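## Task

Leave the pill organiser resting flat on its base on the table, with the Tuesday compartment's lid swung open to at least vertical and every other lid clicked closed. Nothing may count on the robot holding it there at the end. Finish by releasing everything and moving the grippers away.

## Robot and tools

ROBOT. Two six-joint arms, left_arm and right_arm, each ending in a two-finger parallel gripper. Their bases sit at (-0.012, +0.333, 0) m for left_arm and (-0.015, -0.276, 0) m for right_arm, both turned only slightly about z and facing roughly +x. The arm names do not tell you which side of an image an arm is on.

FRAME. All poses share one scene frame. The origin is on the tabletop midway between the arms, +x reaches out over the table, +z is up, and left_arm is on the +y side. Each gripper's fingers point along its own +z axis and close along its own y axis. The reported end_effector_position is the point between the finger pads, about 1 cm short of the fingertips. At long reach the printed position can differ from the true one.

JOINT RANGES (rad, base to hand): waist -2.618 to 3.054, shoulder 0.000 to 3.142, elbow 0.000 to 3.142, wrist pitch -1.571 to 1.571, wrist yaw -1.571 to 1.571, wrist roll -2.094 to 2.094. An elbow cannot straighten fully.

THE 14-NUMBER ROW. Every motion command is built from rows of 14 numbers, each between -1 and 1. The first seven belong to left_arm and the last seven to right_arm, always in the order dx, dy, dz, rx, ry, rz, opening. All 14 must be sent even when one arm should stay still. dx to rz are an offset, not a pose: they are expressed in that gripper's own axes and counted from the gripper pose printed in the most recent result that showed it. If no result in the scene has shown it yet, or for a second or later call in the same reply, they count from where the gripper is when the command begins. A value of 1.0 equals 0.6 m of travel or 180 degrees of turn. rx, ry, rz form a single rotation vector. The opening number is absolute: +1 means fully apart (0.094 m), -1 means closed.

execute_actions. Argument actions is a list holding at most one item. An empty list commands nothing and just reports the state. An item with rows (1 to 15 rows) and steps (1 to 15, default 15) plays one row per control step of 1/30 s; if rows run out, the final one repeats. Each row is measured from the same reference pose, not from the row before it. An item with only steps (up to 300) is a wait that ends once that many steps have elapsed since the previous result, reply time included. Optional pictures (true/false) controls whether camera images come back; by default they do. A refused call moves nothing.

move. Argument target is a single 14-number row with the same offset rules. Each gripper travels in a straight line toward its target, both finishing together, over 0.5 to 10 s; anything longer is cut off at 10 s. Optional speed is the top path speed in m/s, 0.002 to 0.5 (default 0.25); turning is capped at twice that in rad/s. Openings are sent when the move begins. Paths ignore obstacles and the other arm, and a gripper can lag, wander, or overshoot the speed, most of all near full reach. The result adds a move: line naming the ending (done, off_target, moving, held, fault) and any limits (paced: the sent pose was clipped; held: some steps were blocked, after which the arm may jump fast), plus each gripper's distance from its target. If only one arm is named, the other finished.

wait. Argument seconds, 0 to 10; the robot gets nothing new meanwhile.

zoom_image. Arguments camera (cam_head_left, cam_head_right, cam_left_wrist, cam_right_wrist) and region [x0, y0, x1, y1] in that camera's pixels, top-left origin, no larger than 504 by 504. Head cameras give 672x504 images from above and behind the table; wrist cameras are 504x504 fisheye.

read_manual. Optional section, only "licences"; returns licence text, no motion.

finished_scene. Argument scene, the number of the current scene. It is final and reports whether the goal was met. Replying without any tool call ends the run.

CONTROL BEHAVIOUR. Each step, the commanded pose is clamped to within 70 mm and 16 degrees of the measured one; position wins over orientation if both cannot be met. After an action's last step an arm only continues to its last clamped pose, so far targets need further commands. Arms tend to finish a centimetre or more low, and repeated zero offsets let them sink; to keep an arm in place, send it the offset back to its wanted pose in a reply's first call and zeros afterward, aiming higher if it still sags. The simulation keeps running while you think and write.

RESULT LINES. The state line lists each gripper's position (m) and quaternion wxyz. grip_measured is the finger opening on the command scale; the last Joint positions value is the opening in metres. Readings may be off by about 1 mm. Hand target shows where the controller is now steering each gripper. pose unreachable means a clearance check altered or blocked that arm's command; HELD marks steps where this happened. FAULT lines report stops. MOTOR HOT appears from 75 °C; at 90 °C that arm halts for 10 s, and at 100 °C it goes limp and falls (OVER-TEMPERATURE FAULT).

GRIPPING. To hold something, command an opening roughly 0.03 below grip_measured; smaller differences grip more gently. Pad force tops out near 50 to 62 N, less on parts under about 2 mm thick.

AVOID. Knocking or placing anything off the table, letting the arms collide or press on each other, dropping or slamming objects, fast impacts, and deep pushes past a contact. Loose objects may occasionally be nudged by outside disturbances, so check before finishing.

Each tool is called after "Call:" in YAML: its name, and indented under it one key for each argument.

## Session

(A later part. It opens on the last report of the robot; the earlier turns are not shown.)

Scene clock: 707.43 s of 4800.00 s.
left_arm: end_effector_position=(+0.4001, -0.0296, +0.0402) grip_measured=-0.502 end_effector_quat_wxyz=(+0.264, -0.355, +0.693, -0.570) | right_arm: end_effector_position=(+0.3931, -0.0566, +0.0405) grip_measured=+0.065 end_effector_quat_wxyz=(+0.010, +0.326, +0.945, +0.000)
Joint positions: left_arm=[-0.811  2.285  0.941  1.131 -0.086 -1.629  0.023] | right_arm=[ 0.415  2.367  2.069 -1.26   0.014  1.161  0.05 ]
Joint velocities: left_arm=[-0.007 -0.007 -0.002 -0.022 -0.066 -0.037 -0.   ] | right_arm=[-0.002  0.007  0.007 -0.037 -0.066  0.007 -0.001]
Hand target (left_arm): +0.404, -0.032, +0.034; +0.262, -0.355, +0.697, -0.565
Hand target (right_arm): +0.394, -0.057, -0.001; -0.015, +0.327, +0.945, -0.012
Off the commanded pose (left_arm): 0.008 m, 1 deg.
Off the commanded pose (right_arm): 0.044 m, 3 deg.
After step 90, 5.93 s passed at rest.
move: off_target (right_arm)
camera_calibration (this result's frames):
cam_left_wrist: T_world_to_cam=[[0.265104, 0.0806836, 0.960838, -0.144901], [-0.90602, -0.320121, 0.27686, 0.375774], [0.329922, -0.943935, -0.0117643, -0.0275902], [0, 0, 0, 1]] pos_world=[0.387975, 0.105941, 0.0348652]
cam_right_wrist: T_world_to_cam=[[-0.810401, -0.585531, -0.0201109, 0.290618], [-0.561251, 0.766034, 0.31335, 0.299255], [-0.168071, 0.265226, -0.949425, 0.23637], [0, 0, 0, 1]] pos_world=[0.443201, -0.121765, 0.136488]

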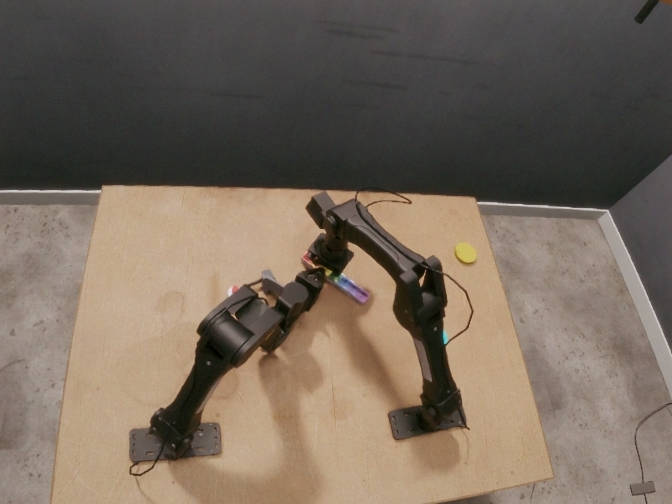

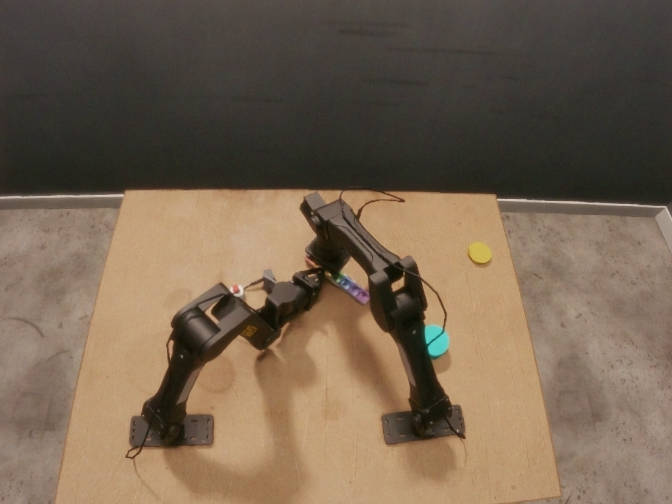

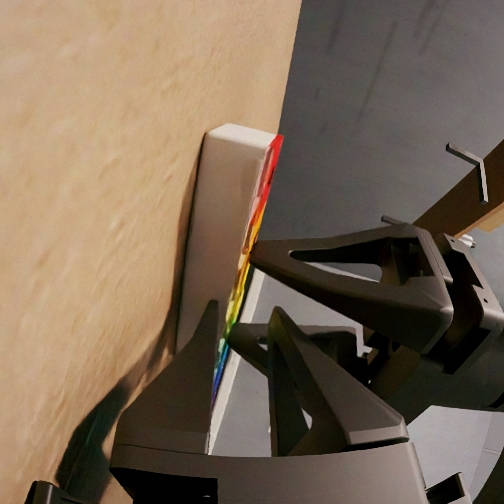

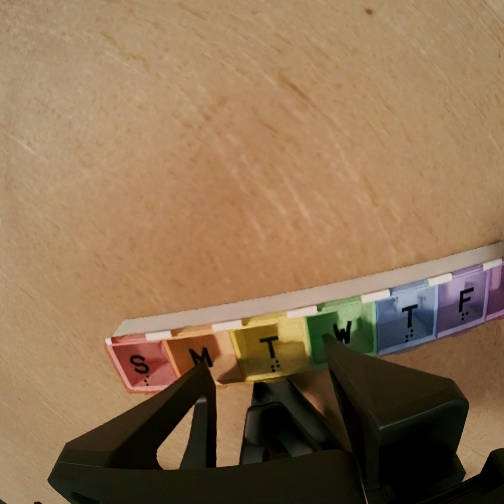

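Call:
execute_actions:
  actions:
    - {"rows":[[0,0,0.012,0.01,0,0,-0.55,0,0,0.11,0.015,0.008,0,0.064],[0,0,0.012,0.012,0,0,-0.58,0,0,0.11,0.015,0.008,0,0.064],[0,0,0.012,0.015,0,0,-0.61,0,0,0.11,0.015,0.008,0,0.064],[0,0,0.012,0.018,0,0,-0.64,0,0,0.11,0.015,0.008,0,0.064],[0,0,0.012,0.02,0,0,-0.67,0,0,0.11,0.015,0.008,0,0.064],[0,0,0.012,0.022,0,0,-0.70,0,0,0.11,0.015,0.008,0,0.064],[0,0,0.012,0.024,0,0,-0.72,0,0,0.11,0.015,0.008,0,0.064],[0,0,0.012,0.026,0,0,-0.74,0,0,0.11,0.015,0.008,0,0.064],[0,0,0.012,0.028,0,0,-0.76,0,0,0.11,0.015,0.008,0,0.064],[0,0,0.012,0.03,0,0,-0.78,0,0,0.11,0.015,0.008,0,0.064]],"steps":15}

Scene clock: 715.87 s of 4800.00 s.
left_arm: end_effector_position=(+0.4018, -0.0308, +0.0494) grip_measured=-0.778 end_effector_quat_wxyz=(+0.280, -0.340, +0.659, -0.610) | right_arm: end_effector_position=(+0.3930, -0.0566, +0.0394) grip_measured=+0.065 end_effector_quat_wxyz=(+0.009, +0.326, +0.945, +0.000)
Joint positions: left_arm=[-0.811  2.351  0.941  1.311 -0.087 -1.625  0.01 ] | right_arm=[ 0.415  2.367  2.065 -1.256  0.014  1.16   0.05 ]
Joint velocities: left_arm=[-0.007  0.032 -0.022  0.066 -0.007  0.081  0.   ] | right_arm=[ 0.002 -0.007 -0.002 -0.007 -0.022  0.051  0.   ]
Hand target (left_arm): +0.405, -0.033, +0.038; +0.280, -0.341, +0.666, -0.602
Hand target (right_arm): +0.389, -0.059, -0.021; -0.012, +0.326, +0.945, -0.020
Off the commanded pose (left_arm): 0.012 m, 1 deg.
Off the commanded pose (right_arm): 0.065 m, 3 deg.
Steps of this call (steps 1 to 90: nothing new was sent; then 4.93 s passed at rest; steps 91 to 105: all 15 steps of this action). Readings (end_effector_position):
91: left_arm (+0.4001, -0.0296, +0.0401) | right_arm (+0.3930, -0.0566, +0.0399)
92: left_arm (+0.4003, -0.0298, +0.0407) | right_arm (+0.3930, -0.0566, +0.0394)
94: left_arm (+0.4008, -0.0302, +0.0423) | right_arm (+0.3930, -0.0566, +0.0394)
98: left_arm (+0.4015, -0.0307, +0.0456) | right_arm (+0.3930, -0.0566, +0.0394)
105: the state above
camera_calibration (this result's frames):
cam_left_wrist: T_world_to_cam=[[0.18225, 0.153498, 0.971197, -0.119075], [-0.927069, -0.30228, 0.221745, 0.386116], [0.327611, -0.940779, 0.0872122, -0.033074], [0, 0, 0, 1]] pos_world=[0.390492, 0.103877, 0.0329104]
cam_right_wrist: T_world_to_cam=[[-0.810184, -0.585844, -0.0197269, 0.290322], [-0.561438, 0.765879, 0.313395, 0.299629], [-0.168492, 0.264983, -0.949418, 0.235514], [0, 0, 0, 1]] pos_world=[0.443119, -0.121803, 0.135426]

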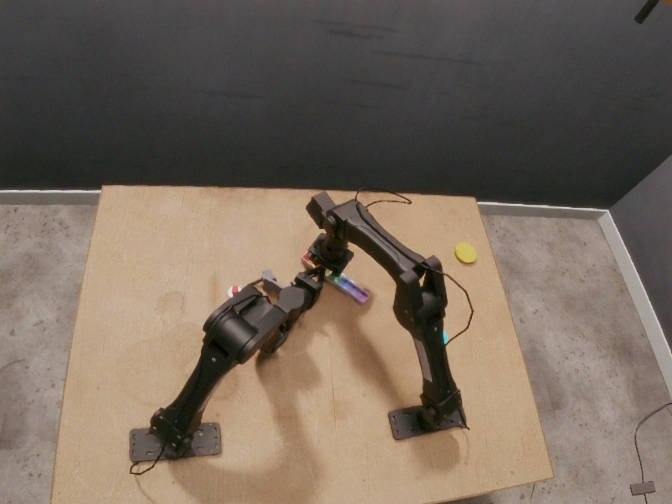

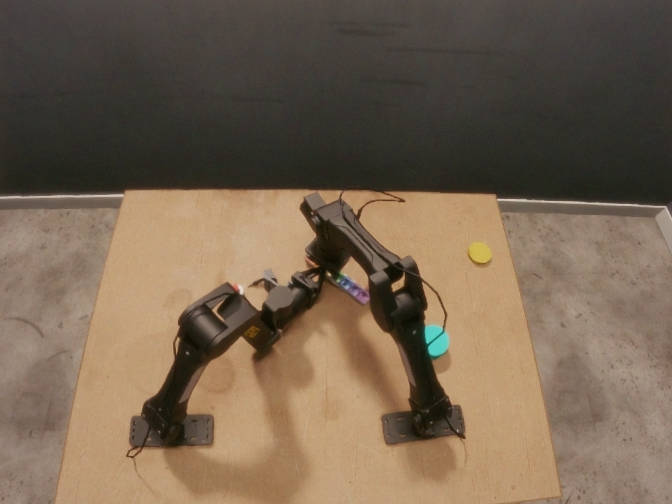

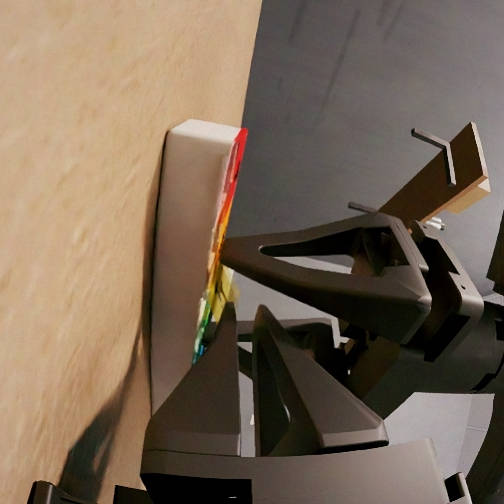

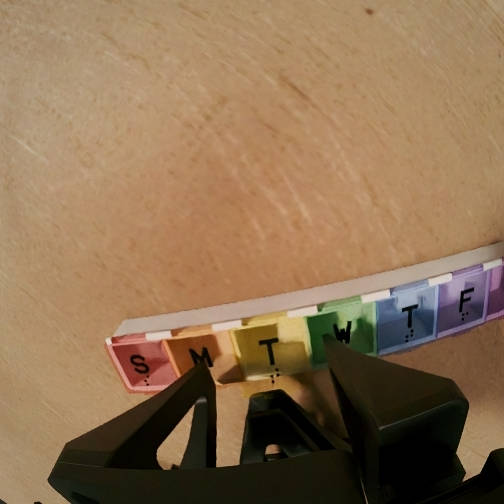

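Call:
move:
  target: [0,-0.04,0.012,0,0,0,-0.7, 0,0,0.04,0,0,0,0.064]
  speed: 0.04

Scene clock: 720.80 s of 4800.00 s.
left_arm: end_effector_position=(+0.4015, -0.0307, +0.0459) grip_measured=-0.702 end_effector_quat_wxyz=(+0.272, -0.348, +0.674, -0.592) | right_arm: end_effector_position=(+0.3930, -0.0566, +0.0418) grip_measured=+0.065 end_effector_quat_wxyz=(+0.014, +0.326, +0.945, +0.005)
Joint positions: left_arm=[-0.811  2.318  0.941  1.226 -0.087 -1.63   0.014] | right_arm=[ 0.415  2.349  2.043 -1.238  0.014  1.16   0.05 ]
Joint velocities: left_arm=[ 0.002  0.007  0.007 -0.022  0.007 -0.007  0.   ] | right_arm=[-0.002 -0.017 -0.007 -0.022 -0.037 -0.11  -0.001]
Hand target (left_arm): +0.409, -0.036, +0.073; +0.280, -0.340, +0.659, -0.610
Hand target (right_arm): +0.392, -0.057, +0.016; +0.009, +0.326, +0.945, -0.001
Off the commanded pose (left_arm): 0.028 m, 3 deg.
Off the commanded pose (right_arm): 0.026 m, 1 deg.
After step 90, 1.03 s passed at rest.
move: off_target (left_arm, right_arm)
camera_calibration (this result's frames):
cam_left_wrist: T_world_to_cam=[[0.221788, 0.122637, 0.967352, -0.132251], [-0.917518, -0.309602, 0.249613, 0.381298], [0.330106, -0.942924, 0.0438555, -0.0316332], [0, 0, 0, 1]] pos_world=[0.389622, 0.104442, 0.0341436]
cam_right_wrist: T_world_to_cam=[[-0.809852, -0.585664, -0.0337176, 0.29093], [-0.565316, 0.763779, 0.311543, 0.300384], [-0.156706, 0.271365, -0.949634, 0.233497], [0, 0, 0, 1]] pos_world=[0.442013, -0.122402, 0.137964]

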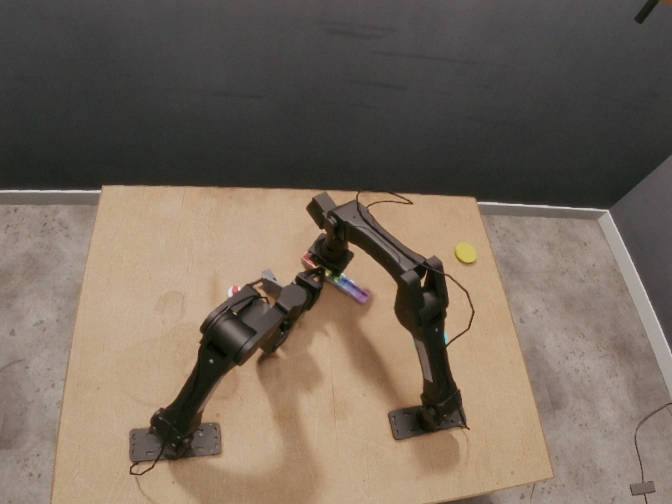

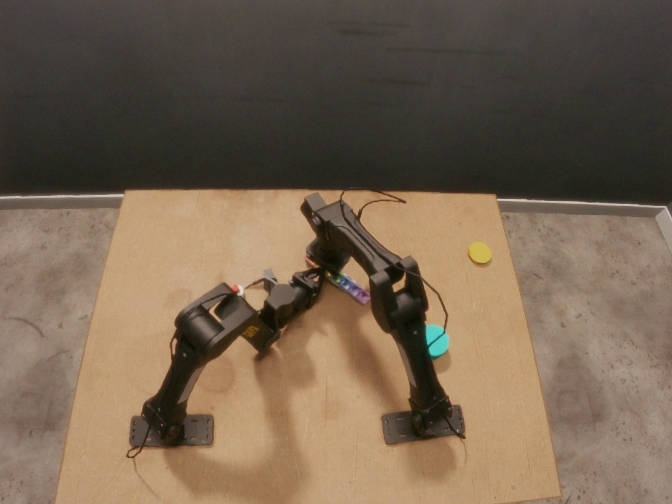

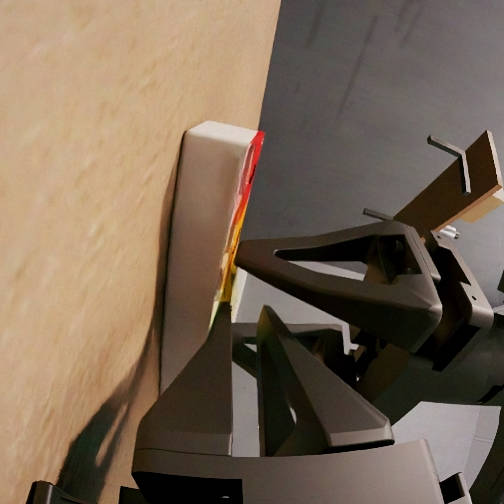

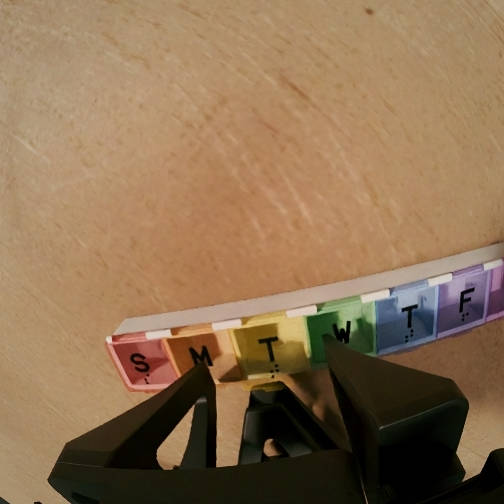

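Call:
execute_actions:
  actions:
    - {"rows":[[0,-0.07,0.015,0.02,0,0,-0.72,0,0,0.03,0,0,0,0.064]],"steps":10}

Scene clock: 723.73 s of 4800.00 s.
left_arm: end_effector_position=(+0.4057, -0.0347, +0.0588) grip_measured=-0.718 end_effector_quat_wxyz=(+0.273, -0.346, +0.671, -0.596) | right_arm: end_effector_position=(+0.3931, -0.0566, +0.0422) grip_measured=+0.065 end_effector_quat_wxyz=(+0.015, +0.326, +0.945, +0.006)
Joint positions: left_arm=[-0.811  2.289  0.961  1.187 -0.087 -1.63   0.013] | right_arm=[ 0.415  2.347  2.042 -1.237  0.014  1.16   0.05 ]
Joint velocities: left_arm=[ 0.007  0.007 -0.012  0.007 -0.095 -0.022  0.   ] | right_arm=[ 0.002 -0.007  0.002 -0.007 -0.022 -0.022 -0.001]
Hand target (left_arm): +0.414, -0.038, +0.086; +0.283, -0.338, +0.655, -0.613
Hand target (right_arm): +0.393, -0.057, +0.024; +0.013, +0.326, +0.945, +0.004
Off the commanded pose (left_arm): 0.029 m, 3 deg.
Off the commanded pose (right_arm): 0.018 m, 0 deg.
Steps of this call (steps 1 to 78: nothing new was sent; steps 79 to 88: all 10 steps of this action). Readings (end_effector_position):
79: left_arm (+0.4017, -0.0309, +0.0463) | right_arm (+0.3931, -0.0566, +0.0422)
80: left_arm (+0.4020, -0.0313, +0.0468) | right_arm (+0.3931, -0.0566, +0.0422)
82: left_arm (+0.4034, -0.0325, +0.0512) | right_arm (+0.3931, -0.0566, +0.0422)
86: left_arm (+0.4055, -0.0345, +0.0588) | right_arm (+0.3931, -0.0566, +0.0422)
88: the state above
camera_calibration (this result's frames):
cam_left_wrist: T_world_to_cam=[[0.215048, 0.128941, 0.968054, -0.142315], [-0.919242, -0.307991, 0.245228, 0.381737], [0.329772, -0.942611, 0.0522954, -0.037679], [0, 0, 0, 1]] pos_world=[0.393939, 0.100405, 0.0461267]
cam_right_wrist: T_world_to_cam=[[-0.809818, -0.585645, -0.0348517, 0.291061], [-0.56563, 0.76361, 0.31139, 0.300386], [-0.155751, 0.271882, -0.949643, 0.233543], [0, 0, 0, 1]] pos_world=[0.441988, -0.122416, 0.138389]

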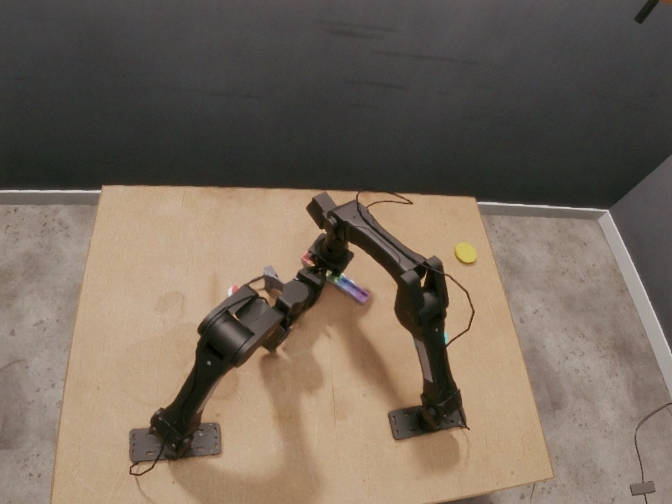

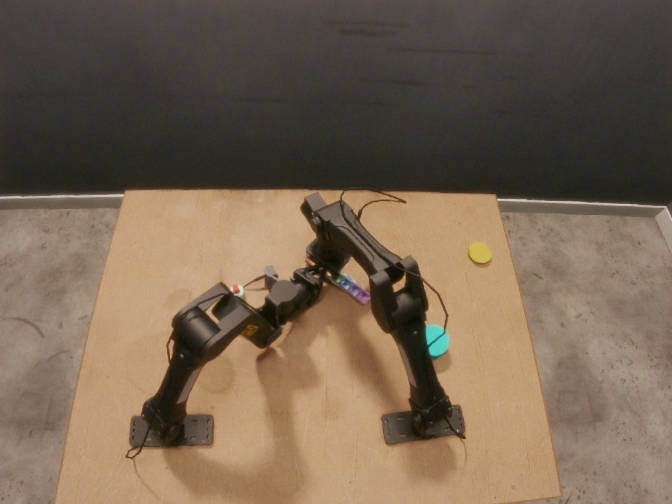

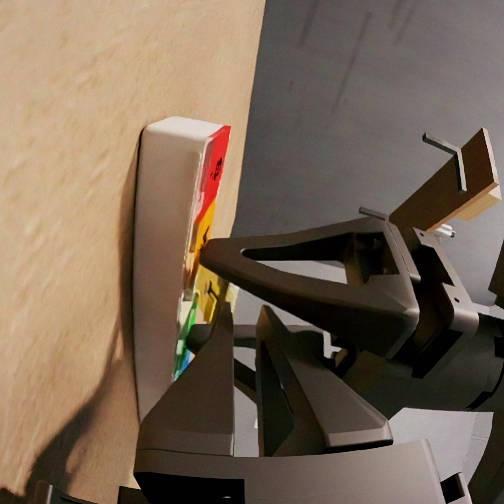

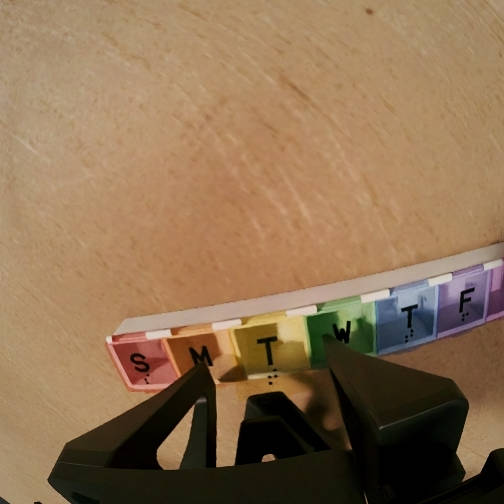

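Call:
execute_actions:
  actions:
    - {"rows":[[0,-0.07,0.015,0,0,0,-0.68,0,0,0.03,0,0,0,0.064],[0,-0.07,0.015,0,0,0,-0.64,0,0,0.03,0,0,0,0.064],[0,-0.07,0.015,0,0,0,-0.58,0,0,0.03,0,0,0,0.064],[0,-0.07,0.015,0,0,0,-0.52,0,0,0.03,0,0,0,0.064],[0,-0.07,0.015,0,0,0,-0.46,0,0,0.03,0,0,0,0.064],[0,-0.06,0.015,0,0,0,-0.40,0,0,0.03,0,0,0,0.064],[0,-0.05,0.015,0,0,0,-0.34,0,0,0.03,0,0,0,0.064],[0,-0.04,0.015,0,0,0,-0.28,0,0,0.03,0,0,0,0.064]],"steps":10}

Scene clock: 739.90 s of 4800.00 s.
left_arm: end_effector_position=(+0.4094, -0.0387, +0.0702) grip_measured=-0.284 end_effector_quat_wxyz=(+0.266, -0.352, +0.683, -0.582) | right_arm: end_effector_position=(+0.3943, -0.0565, +0.0424) grip_measured=+0.065 end_effector_quat_wxyz=(+0.017, +0.326, +0.945, +0.008)
Joint positions: left_arm=[-0.811  2.23   0.989  1.059 -0.084 -1.633  0.034] | right_arm=[ 0.414  2.344  2.037 -1.228  0.014  1.16   0.05 ]
Joint velocities: left_arm=[-0.007  0.046 -0.007 -0.066 -0.125  0.081  0.004] | right_arm=[-0.002 -0.027 -0.027 -0.007  0.037 -0.037  0.   ]
Hand target (left_arm): +0.416, -0.041, +0.082; +0.273, -0.346, +0.671, -0.596
Hand target (right_arm): +0.393, -0.056, +0.025; +0.014, +0.326, +0.945, +0.005
Off the commanded pose (left_arm): 0.013 m, 2 deg.
Off the commanded pose (right_arm): 0.018 m, 0 deg.
Steps of this call (steps 1 to 90: nothing new was sent; then 12.83 s passed at rest; steps 91 to 100: all 10 steps of this action). Readings (end_effector_position):
91: left_arm (+0.4056, -0.0346, +0.0559) | right_arm (+0.3931, -0.0566, +0.0422)
92: left_arm (+0.4054, -0.0346, +0.0550) | right_arm (+0.3931, -0.0566, +0.0422)
94: left_arm (+0.4068, -0.0361, +0.0623) | right_arm (+0.3931, -0.0566, +0.0422)
98: left_arm (+0.4095, -0.0388, +0.0724) | right_arm (+0.3943, -0.0564, +0.0424)
100: the state above
camera_calibration (this result's frames):
cam_left_wrist: T_world_to_cam=[[0.245502, 0.105204, 0.963671, -0.166691], [-0.911759, -0.312609, 0.266405, 0.376381], [0.329279, -0.944038, 0.019175, -0.0408108], [0, 0, 0, 1]] pos_world=[0.39753, 0.0966698, 0.0611482]
cam_right_wrist: T_world_to_cam=[[-0.809574, -0.58552, -0.0419203, 0.292325], [-0.567704, 0.762769, 0.30967, 0.301775], [-0.149342, 0.274499, -0.94992, 0.231539], [0, 0, 0, 1]] pos_world=[0.442556, -0.12258, 0.138747]

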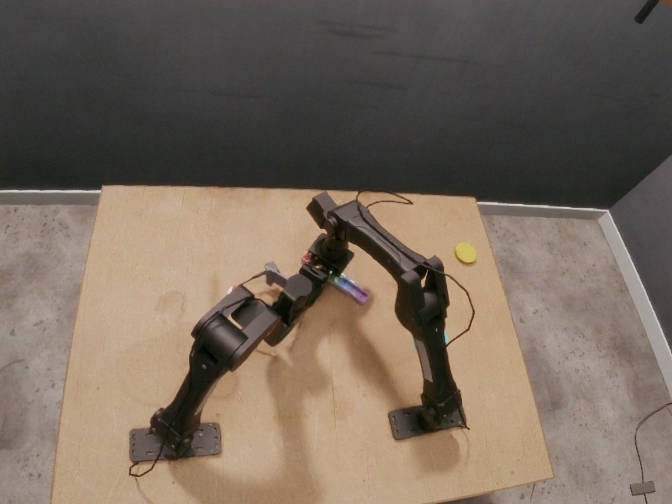

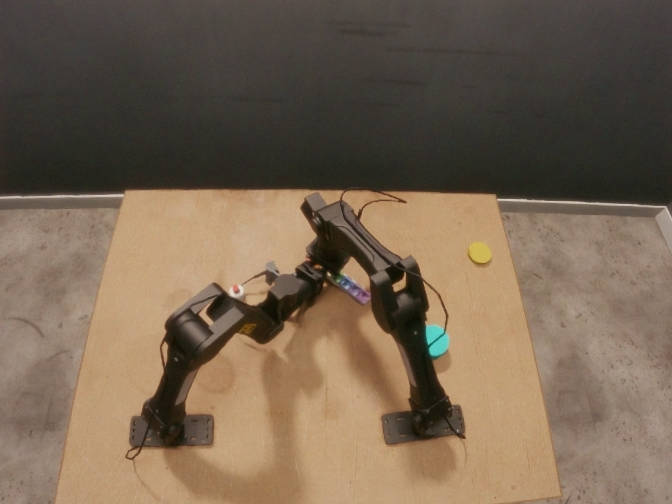

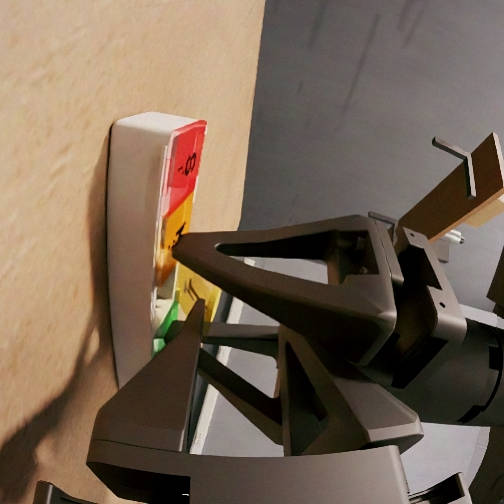

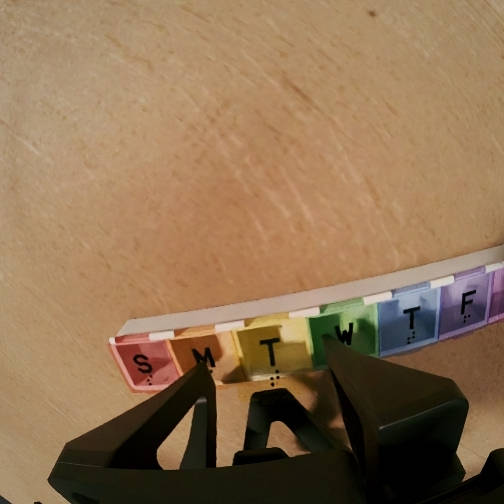

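Call:
move:
  target: [0,-0.035,0,0,0,0,-0.284, -0.04,0,-0.14,0,0,0,0.064]
  speed: 0.08

Scene clock: 747.80 s of 4800.00 s.
left_arm: end_effector_position=(+0.4073, -0.0367, +0.0628) grip_measured=-0.282 end_effector_quat_wxyz=(+0.257, -0.361, +0.698, -0.563) | right_arm: end_effector_position=(+0.4065, -0.0710, +0.1122) grip_measured=+0.065 end_effector_quat_wxyz=(+0.017, +0.326, +0.945, +0.007)
Joint positions: left_arm=[-0.811  2.209  0.989  0.982 -0.084 -1.64   0.034] | right_arm=[ 0.375  2.417  2.445 -1.566  0.014  1.119  0.05 ]
Joint velocities: left_arm=[ 0.012  0.002 -0.007  0.066  0.007  0.022  0.   ] | right_arm=[ 0.002 -0.002 -0.022 -0.022  0.022 -0.066  0.   ]
Hand target (left_arm): +0.413, -0.040, +0.091; +0.266, -0.352, +0.683, -0.582
Hand target (right_arm): +0.409, -0.073, +0.126; +0.026, +0.326, +0.945, +0.017
Off the commanded pose (left_arm): 0.029 m, 3 deg.
Off the commanded pose (right_arm): 0.015 m, 0 deg.
joint sent to its limit (right arm) — the command would take joint 4 (wrist pitch) past its lower limit, so that joint was sent only as far as its limit.
After step 90, 3.30 s passed at rest.
move: off_target (left_arm, right_arm)
camera_calibration (this result's frames):
cam_left_wrist: T_world_to_cam=[[0.288912, 0.0736556, 0.954518, -0.17747], [-0.89852, -0.323276, 0.296908, 0.369348], [0.330441, -0.943434, -0.0272172, -0.0356273], [0, 0, 0, 1]] pos_world=[0.394912, 0.0988607, 0.0587659]
cam_right_wrist: T_world_to_cam=[[-0.80922, -0.586217, -0.0388787, 0.296063], [-0.567673, 0.763141, 0.308807, 0.298288], [-0.151358, 0.271964, -0.95033, 0.304358], [0, 0, 0, 1]] pos_world=[0.454977, -0.136853, 0.208637]

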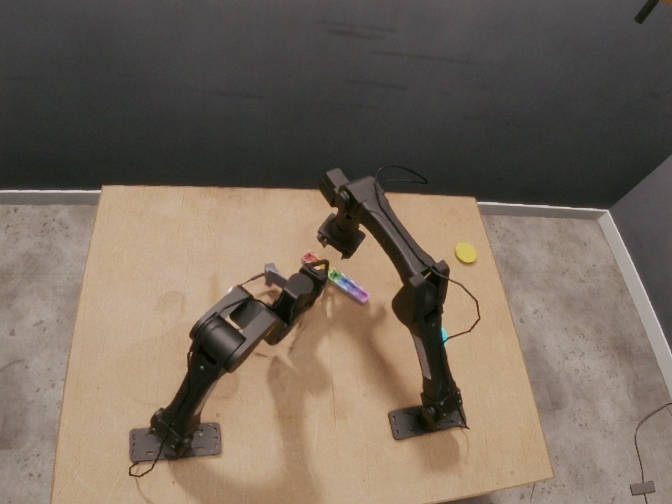

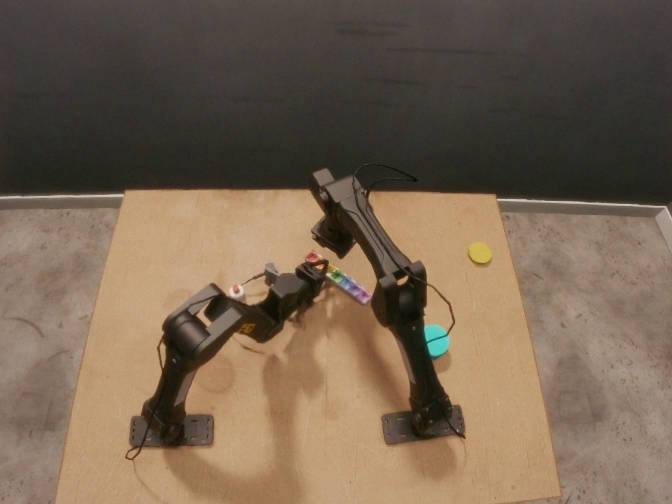

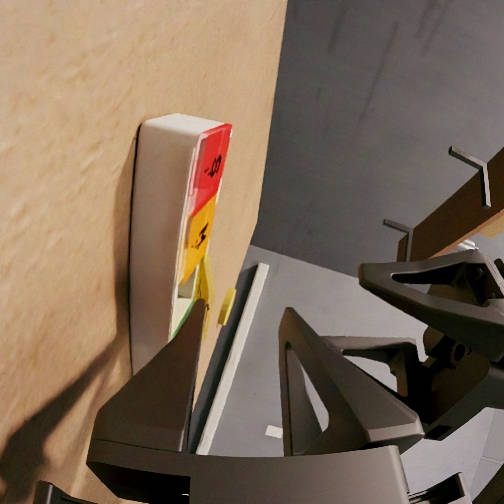

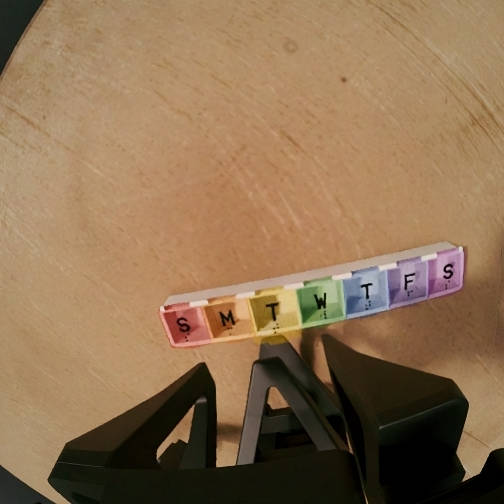

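Call:
execute_actions:
  actions:
    - {"rows":[[0,-0.075,0.01,0.03,0,0,-0.284,-0.03,-0.1,-0.03,0,0,0,0.064]],"steps":10}

Scene clock: 751.40 s of 4800.00 s.
left_arm: end_effector_position=(+0.4115, -0.0407, +0.0706) grip_measured=-0.282 end_effector_quat_wxyz=(+0.259, -0.359, +0.692, -0.570) | right_arm: end_effector_position=(+0.3761, -0.1389, +0.1207) grip_measured=+0.065 end_effector_quat_wxyz=(-0.011, +0.343, +0.939, -0.013)
Joint positions: left_arm=[-0.811  2.209  1.012  0.978 -0.084 -1.64   0.034] | right_arm=[ 0.257  2.191  2.092 -1.505  0.007  1.039  0.05 ]
Joint velocities: left_arm=[-0.007  0.007 -0.007  0.037 -0.037 -0.051 -0.   ] | right_arm=[-0.042 -0.203 -0.007  0.212  0.007 -0.051  0.   ]
Hand target (left_arm): +0.420, -0.045, +0.105; +0.274, -0.348, +0.671, -0.595
Hand target (right_arm): +0.382, -0.129, +0.128; +0.015, +0.326, +0.945, +0.006
Off the commanded pose (left_arm): 0.036 m, 4 deg.
Off the commanded pose (right_arm): 0.015 m, 4 deg.
Steps of this call (steps 1 to 90: nothing new was sent; then 0.27 s passed at rest; steps 91 to 100: all 10 steps of this action). Readings (end_effector_position):
91: left_arm (+0.4075, -0.0369, +0.0631) | right_arm (+0.4054, -0.0740, +0.1111)
92: left_arm (+0.4081, -0.0375, +0.0638) | right_arm (+0.3984, -0.0805, +0.1087)
94: left_arm (+0.4098, -0.0390, +0.0671) | right_arm (+0.3820, -0.1026, +0.1071)
98: left_arm (+0.4115, -0.0406, +0.0705) | right_arm (+0.3732, -0.1356, +0.1152)
100: the state above
camera_calibration (this result's frames):
cam_left_wrist: T_world_to_cam=[[0.275595, 0.0861113, 0.957409, -0.180144], [-0.902598, -0.319461, 0.28855, 0.371971], [0.330703, -0.943679, -0.010318, -0.0418895], [0, 0, 0, 1]] pos_world=[0.39924, 0.0948126, 0.0647066]
cam_right_wrist: T_world_to_cam=[[-0.831395, -0.555085, 0.0257482, 0.236843], [-0.517353, 0.790128, 0.3287, 0.312611], [-0.2028, 0.259958, -0.944084, 0.343178], [0, 0, 0, 1]] pos_world=[0.428237, -0.204747, 0.215136]

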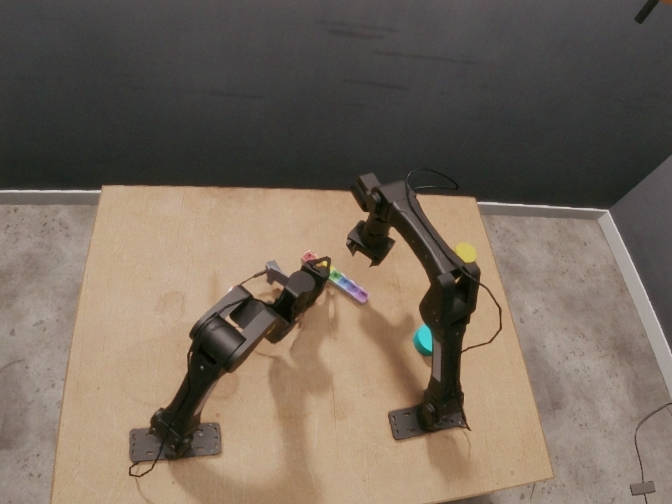

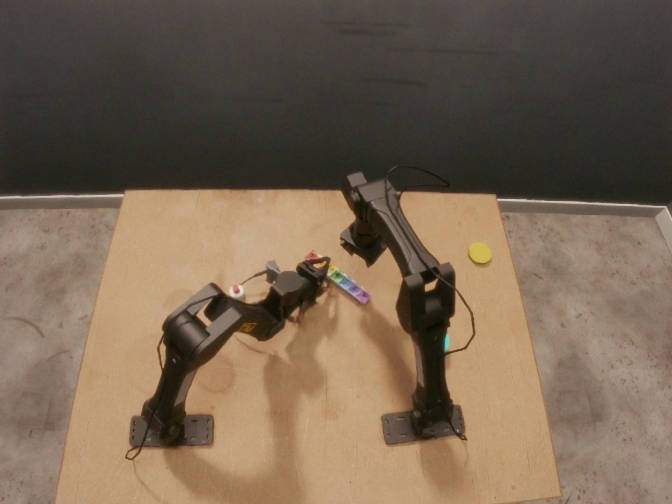

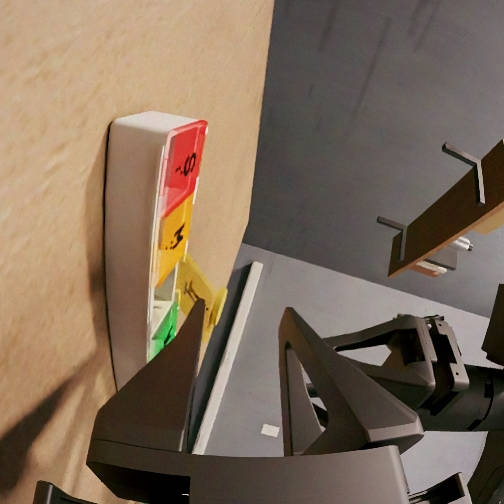

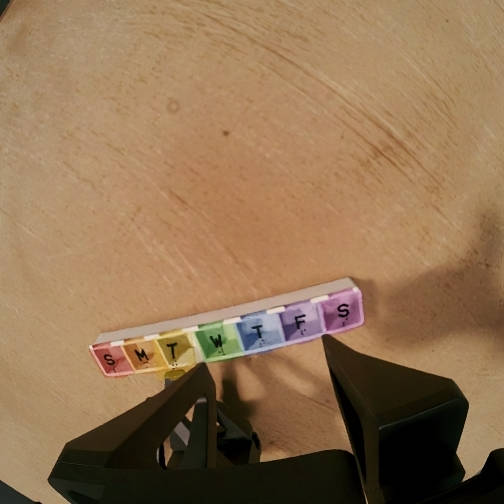

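Call:
execute_actions:
  actions:
    - {"rows":[[0,-0.06,0.02,0.01,0,0,-0.284,0,0,-0.02,0,0,0,0.064],[0,-0.06,0.03,0.01,0,0,-0.284,0,0,-0.02,0,0,0,0.064],[0,-0.06,0.04,0.01,0,0,-0.284,0,0,-0.02,0,0,0,0.064],[0,-0.06,0.05,0.01,0,0,-0.284,0,0,-0.02,0,0,0,0.064]],"steps":12}

Scene clock: 756.03 s of 4800.00 s.
left_arm: end_effector_position=(+0.4340, -0.0631, +0.1034) grip_measured=-0.282 end_effector_quat_wxyz=(+0.263, -0.352, +0.680, -0.587) | right_arm: end_effector_position=(+0.3728, -0.1370, +0.1187) grip_measured=+0.065 end_effector_quat_wxyz=(-0.020, +0.337, +0.941, -0.021)
Joint positions: left_arm=[-0.811  2.216  1.162  0.88  -0.079 -1.642  0.034] | right_arm=[ 0.264  2.208  2.111 -1.531  0.007  1.033  0.05 ]
Joint velocities: left_arm=[-0.002  0.051 -0.022 -0.139  0.007 -0.037 -0.   ] | right_arm=[-0.012  0.002 -0.002 -0.066 -0.037 -0.037  0.001]
Hand target (left_arm): +0.441, -0.062, +0.099; +0.265, -0.354, +0.683, -0.581
Hand target (right_arm): +0.376, -0.139, +0.133; -0.010, +0.344, +0.939, -0.013
Off the commanded pose (left_arm): 0.009 m, 1 deg.
Off the commanded pose (right_arm): 0.015 m, 2 deg.
Steps of this call (steps 1 to 90: nothing new was sent; then 1.23 s passed at rest; steps 91 to 102: all 12 steps of this action). Readings (end_effector_position):
91: left_arm (+0.4122, -0.0413, +0.0703) | right_arm (+0.3816, -0.1313, +0.1245)
92: left_arm (+0.4141, -0.0431, +0.0706) | right_arm (+0.3803, -0.1320, +0.1244)
94: left_arm (+0.4204, -0.0494, +0.0779) | right_arm (+0.3783, -0.1335, +0.1230)
98: left_arm (+0.4326, -0.0616, +0.1018) | right_arm (+0.3746, -0.1362, +0.1195)
102: the state above
camera_calibration (this result's frames):
cam_left_wrist: T_world_to_cam=[[0.246196, 0.116153, 0.962235, -0.201591], [-0.912977, -0.305483, 0.270468, 0.382896], [0.325362, -0.945087, 0.0308361, -0.0721383], [0, 0, 0, 1]] pos_world=[0.422677, 0.0722064, 0.0926415]
cam_right_wrist: T_world_to_cam=[[-0.823263, -0.565513, 0.0493367, 0.227953], [-0.519896, 0.786033, 0.334455, 0.309822], [-0.227919, 0.249694, -0.941119, 0.347751], [0, 0, 0, 1]] pos_world=[0.428, -0.201451, 0.212407]

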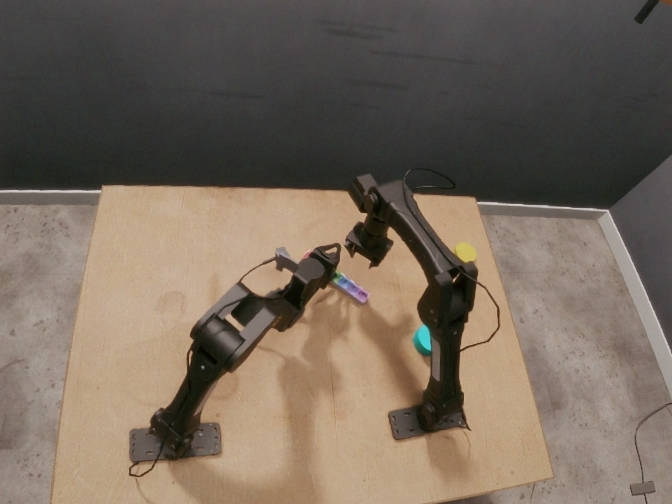

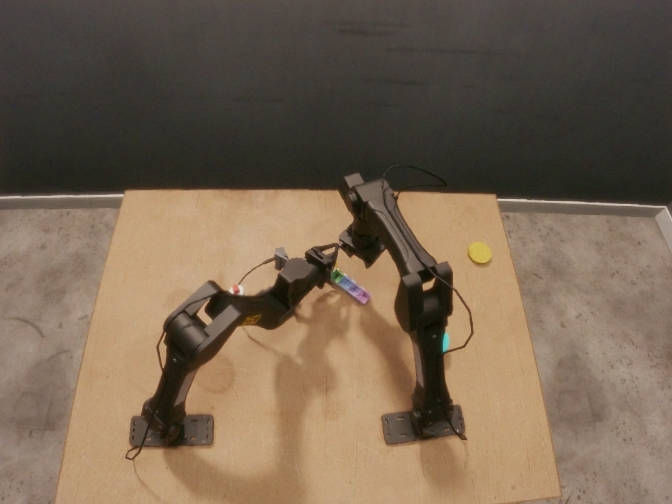

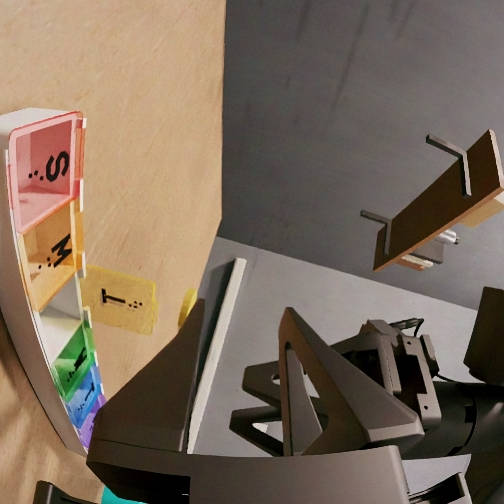

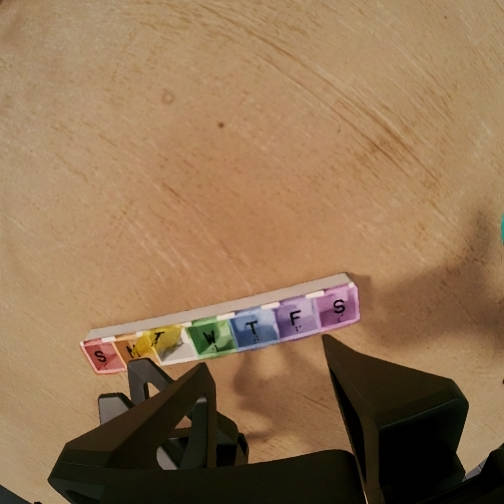

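Call:
move:
  target: [0,-0.02,-0.03,0,0,0,-0.284, 0,-0.15,-0.05,0,0,0,0.064]
  speed: 0.15

Scene clock: 760.13 s of 4800.00 s.
left_arm: end_effector_position=(+0.4251, -0.0548, +0.1007) grip_measured=-0.282 end_effector_quat_wxyz=(+0.257, -0.358, +0.687, -0.578) | right_arm: end_effector_position=(+0.3164, -0.2035, +0.1475) grip_measured=+0.065 end_effector_quat_wxyz=(-0.031, +0.339, +0.940, -0.024)
Joint positions: left_arm=[-0.811  2.175  1.11   0.862 -0.078 -1.648  0.034] | right_arm=[ 0.135  1.913  1.783 -1.52   0.007  0.909  0.05 ]
Joint velocities: left_arm=[ 0.002 -0.007  0.007 -0.037  0.037  0.037 -0.   ] | right_arm=[ 0.002 -0.002 -0.017  0.007  0.051 -0.051  0.   ]
Hand target (left_arm): +0.423, -0.054, +0.118; +0.263, -0.352, +0.680, -0.587
Hand target (right_arm): +0.316, -0.205, +0.151; -0.021, +0.337, +0.941, -0.021
Off the commanded pose (left_arm): 0.018 m, 2 deg.
Off the commanded pose (right_arm): 0.006 m, 1 deg.
move: off_target (left_arm)
camera_calibration (this result's frames):
cam_left_wrist: T_world_to_cam=[[0.270283, 0.102195, 0.957342, -0.208298], [-0.905675, -0.310373, 0.288828, 0.372784], [0.326649, -0.945106, 0.00866673, -0.0596935], [0, 0, 0, 1]] pos_world=[0.41342, 0.0805723, 0.0922596]
cam_right_wrist: T_world_to_cam=[[-0.82464, -0.561628, 0.0674085, 0.141065], [-0.5081, 0.787824, 0.34809, 0.317769], [-0.248603, 0.252799, -0.935034, 0.384873], [0, 0, 0, 1]] pos_world=[0.373467, -0.268416, 0.239749]

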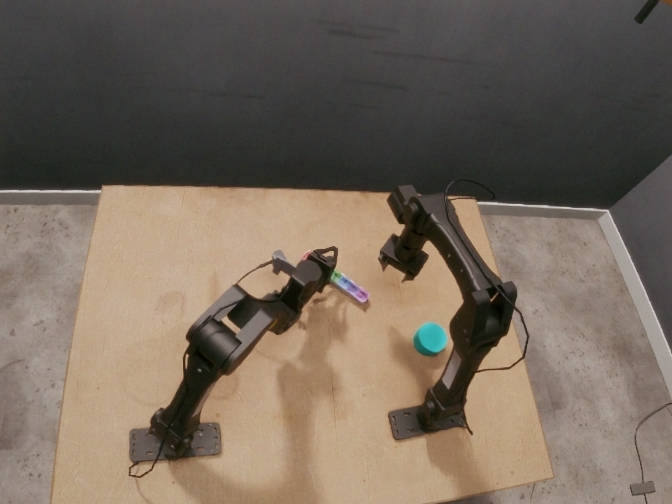

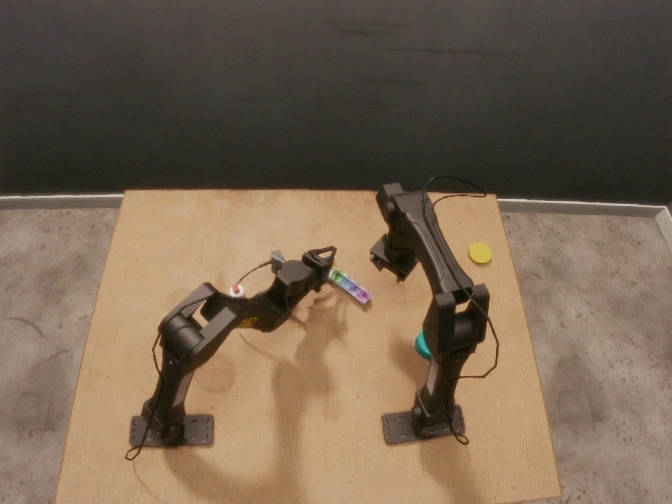

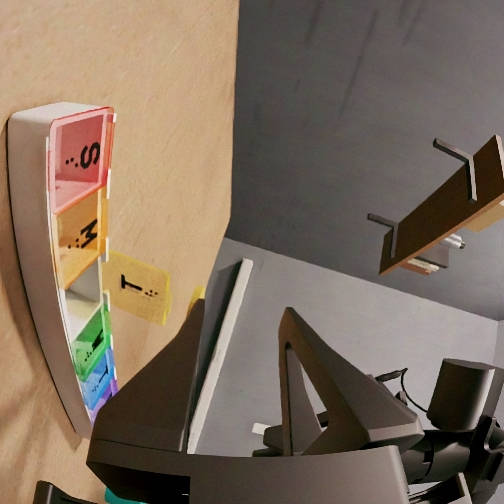

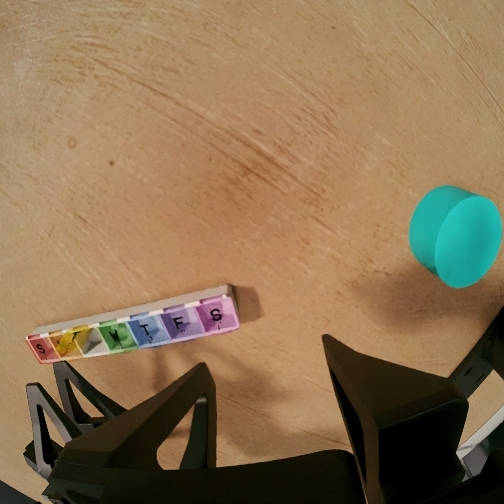

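Call:
zoom_image:
  camera: "cam_left_wrist"
  region: [40, 200, 220, 380]

Call:
zoom_image:
  camera: "cam_right_wrist"
  region: [20, 280, 200, 400]

Region (40, 200, 220, 380) of cam_left_wrist's 504x504 image, scaled by 2.800, with more detail than that image has.

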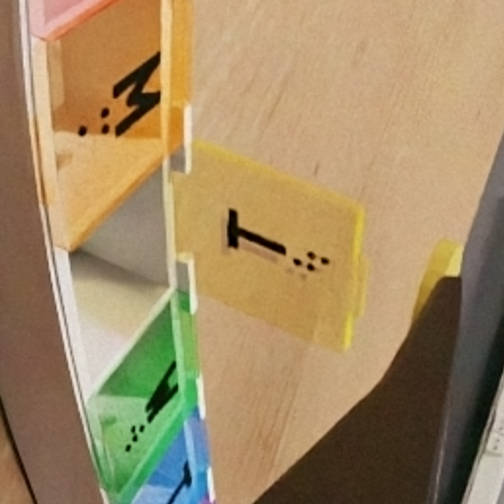

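Region (20, 280, 200, 400) of cam_right_wrist's 504x504 image, scaled by 2.800, with more detail than that image has.

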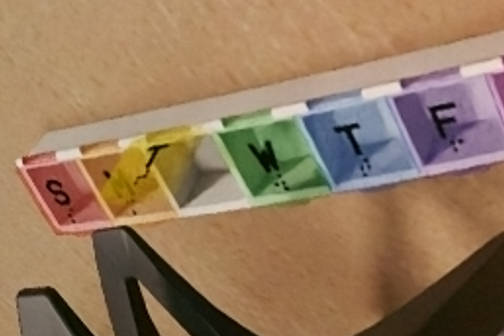

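Call:
move:
  target: [0,0.05,-0.042,0,0,0,-0.284, 0,0,0,0,0,0,0.064]
  speed: 0.1

Scene clock: 779.03 s of 4800.00 s.
left_arm: end_effector_position=(+0.4039, -0.0347, +0.0745) grip_measured=-0.282 end_effector_quat_wxyz=(+0.253, -0.363, +0.690, -0.573) | right_arm: end_effector_position=(+0.3164, -0.2035, +0.1475) grip_measured=+0.065 end_effector_quat_wxyz=(-0.031, +0.338, +0.940, -0.024)
Joint positions: left_arm=[-0.811  2.175  0.966  0.992 -0.079 -1.657  0.034] | right_arm=[ 0.135  1.913  1.783 -1.52   0.007  0.907  0.05 ]
Joint velocities: left_arm=[-0.017  0.002 -0.002  0.066 -0.007  0.037  0.001] | right_arm=[ 0.002 -0.002 -0.007  0.037 -0.022  0.051  0.001]
Hand target (left_arm): +0.400, -0.037, +0.077; +0.257, -0.358, +0.687, -0.578
Hand target (right_arm): +0.316, -0.204, +0.147; -0.031, +0.339, +0.940, -0.024
Off the commanded pose (left_arm): 0.005 m, 1 deg.
Off the commanded pose (right_arm): 0.000 m, 0 deg.
After step 90, 14.87 s passed at rest.
move: done
camera_calibration (this result's frames):
cam_left_wrist: T_world_to_cam=[[0.284992, 0.100355, 0.953262, -0.185277], [-0.900088, -0.313929, 0.302144, 0.364009], [0.329578, -0.944128, 0.000861303, -0.034107], [0, 0, 0, 1]] pos_world=[0.391683, 0.100665, 0.0666643]
cam_right_wrist: T_world_to_cam=[[-0.823352, -0.563519, 0.0673571, 0.14028], [-0.509877, 0.786603, 0.348254, 0.318058], [-0.249231, 0.252392, -0.934977, 0.384981], [0, 0, 0, 1]] pos_world=[0.37362, -0.268301, 0.239734]

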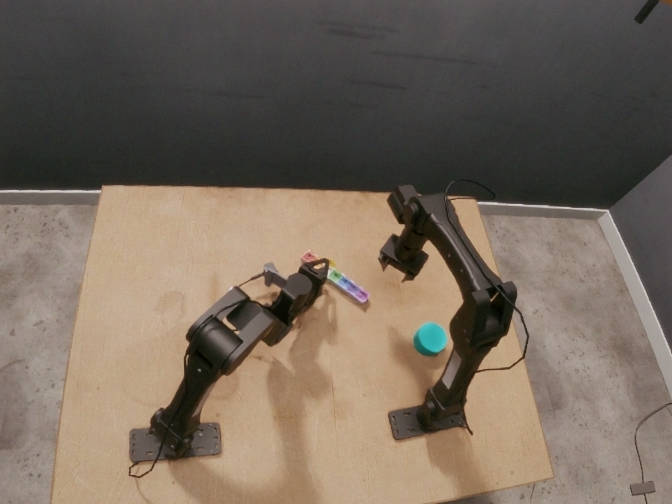

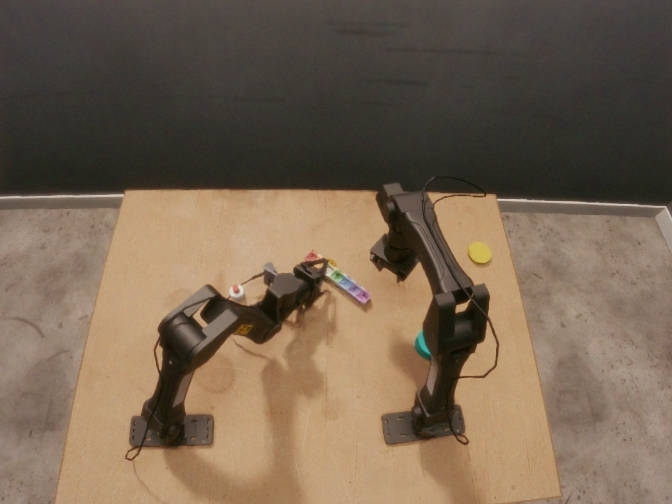

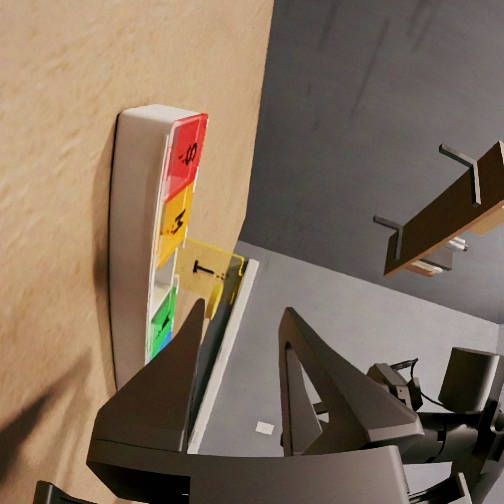

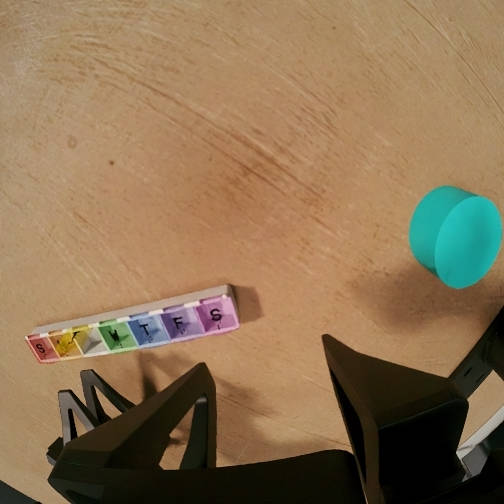

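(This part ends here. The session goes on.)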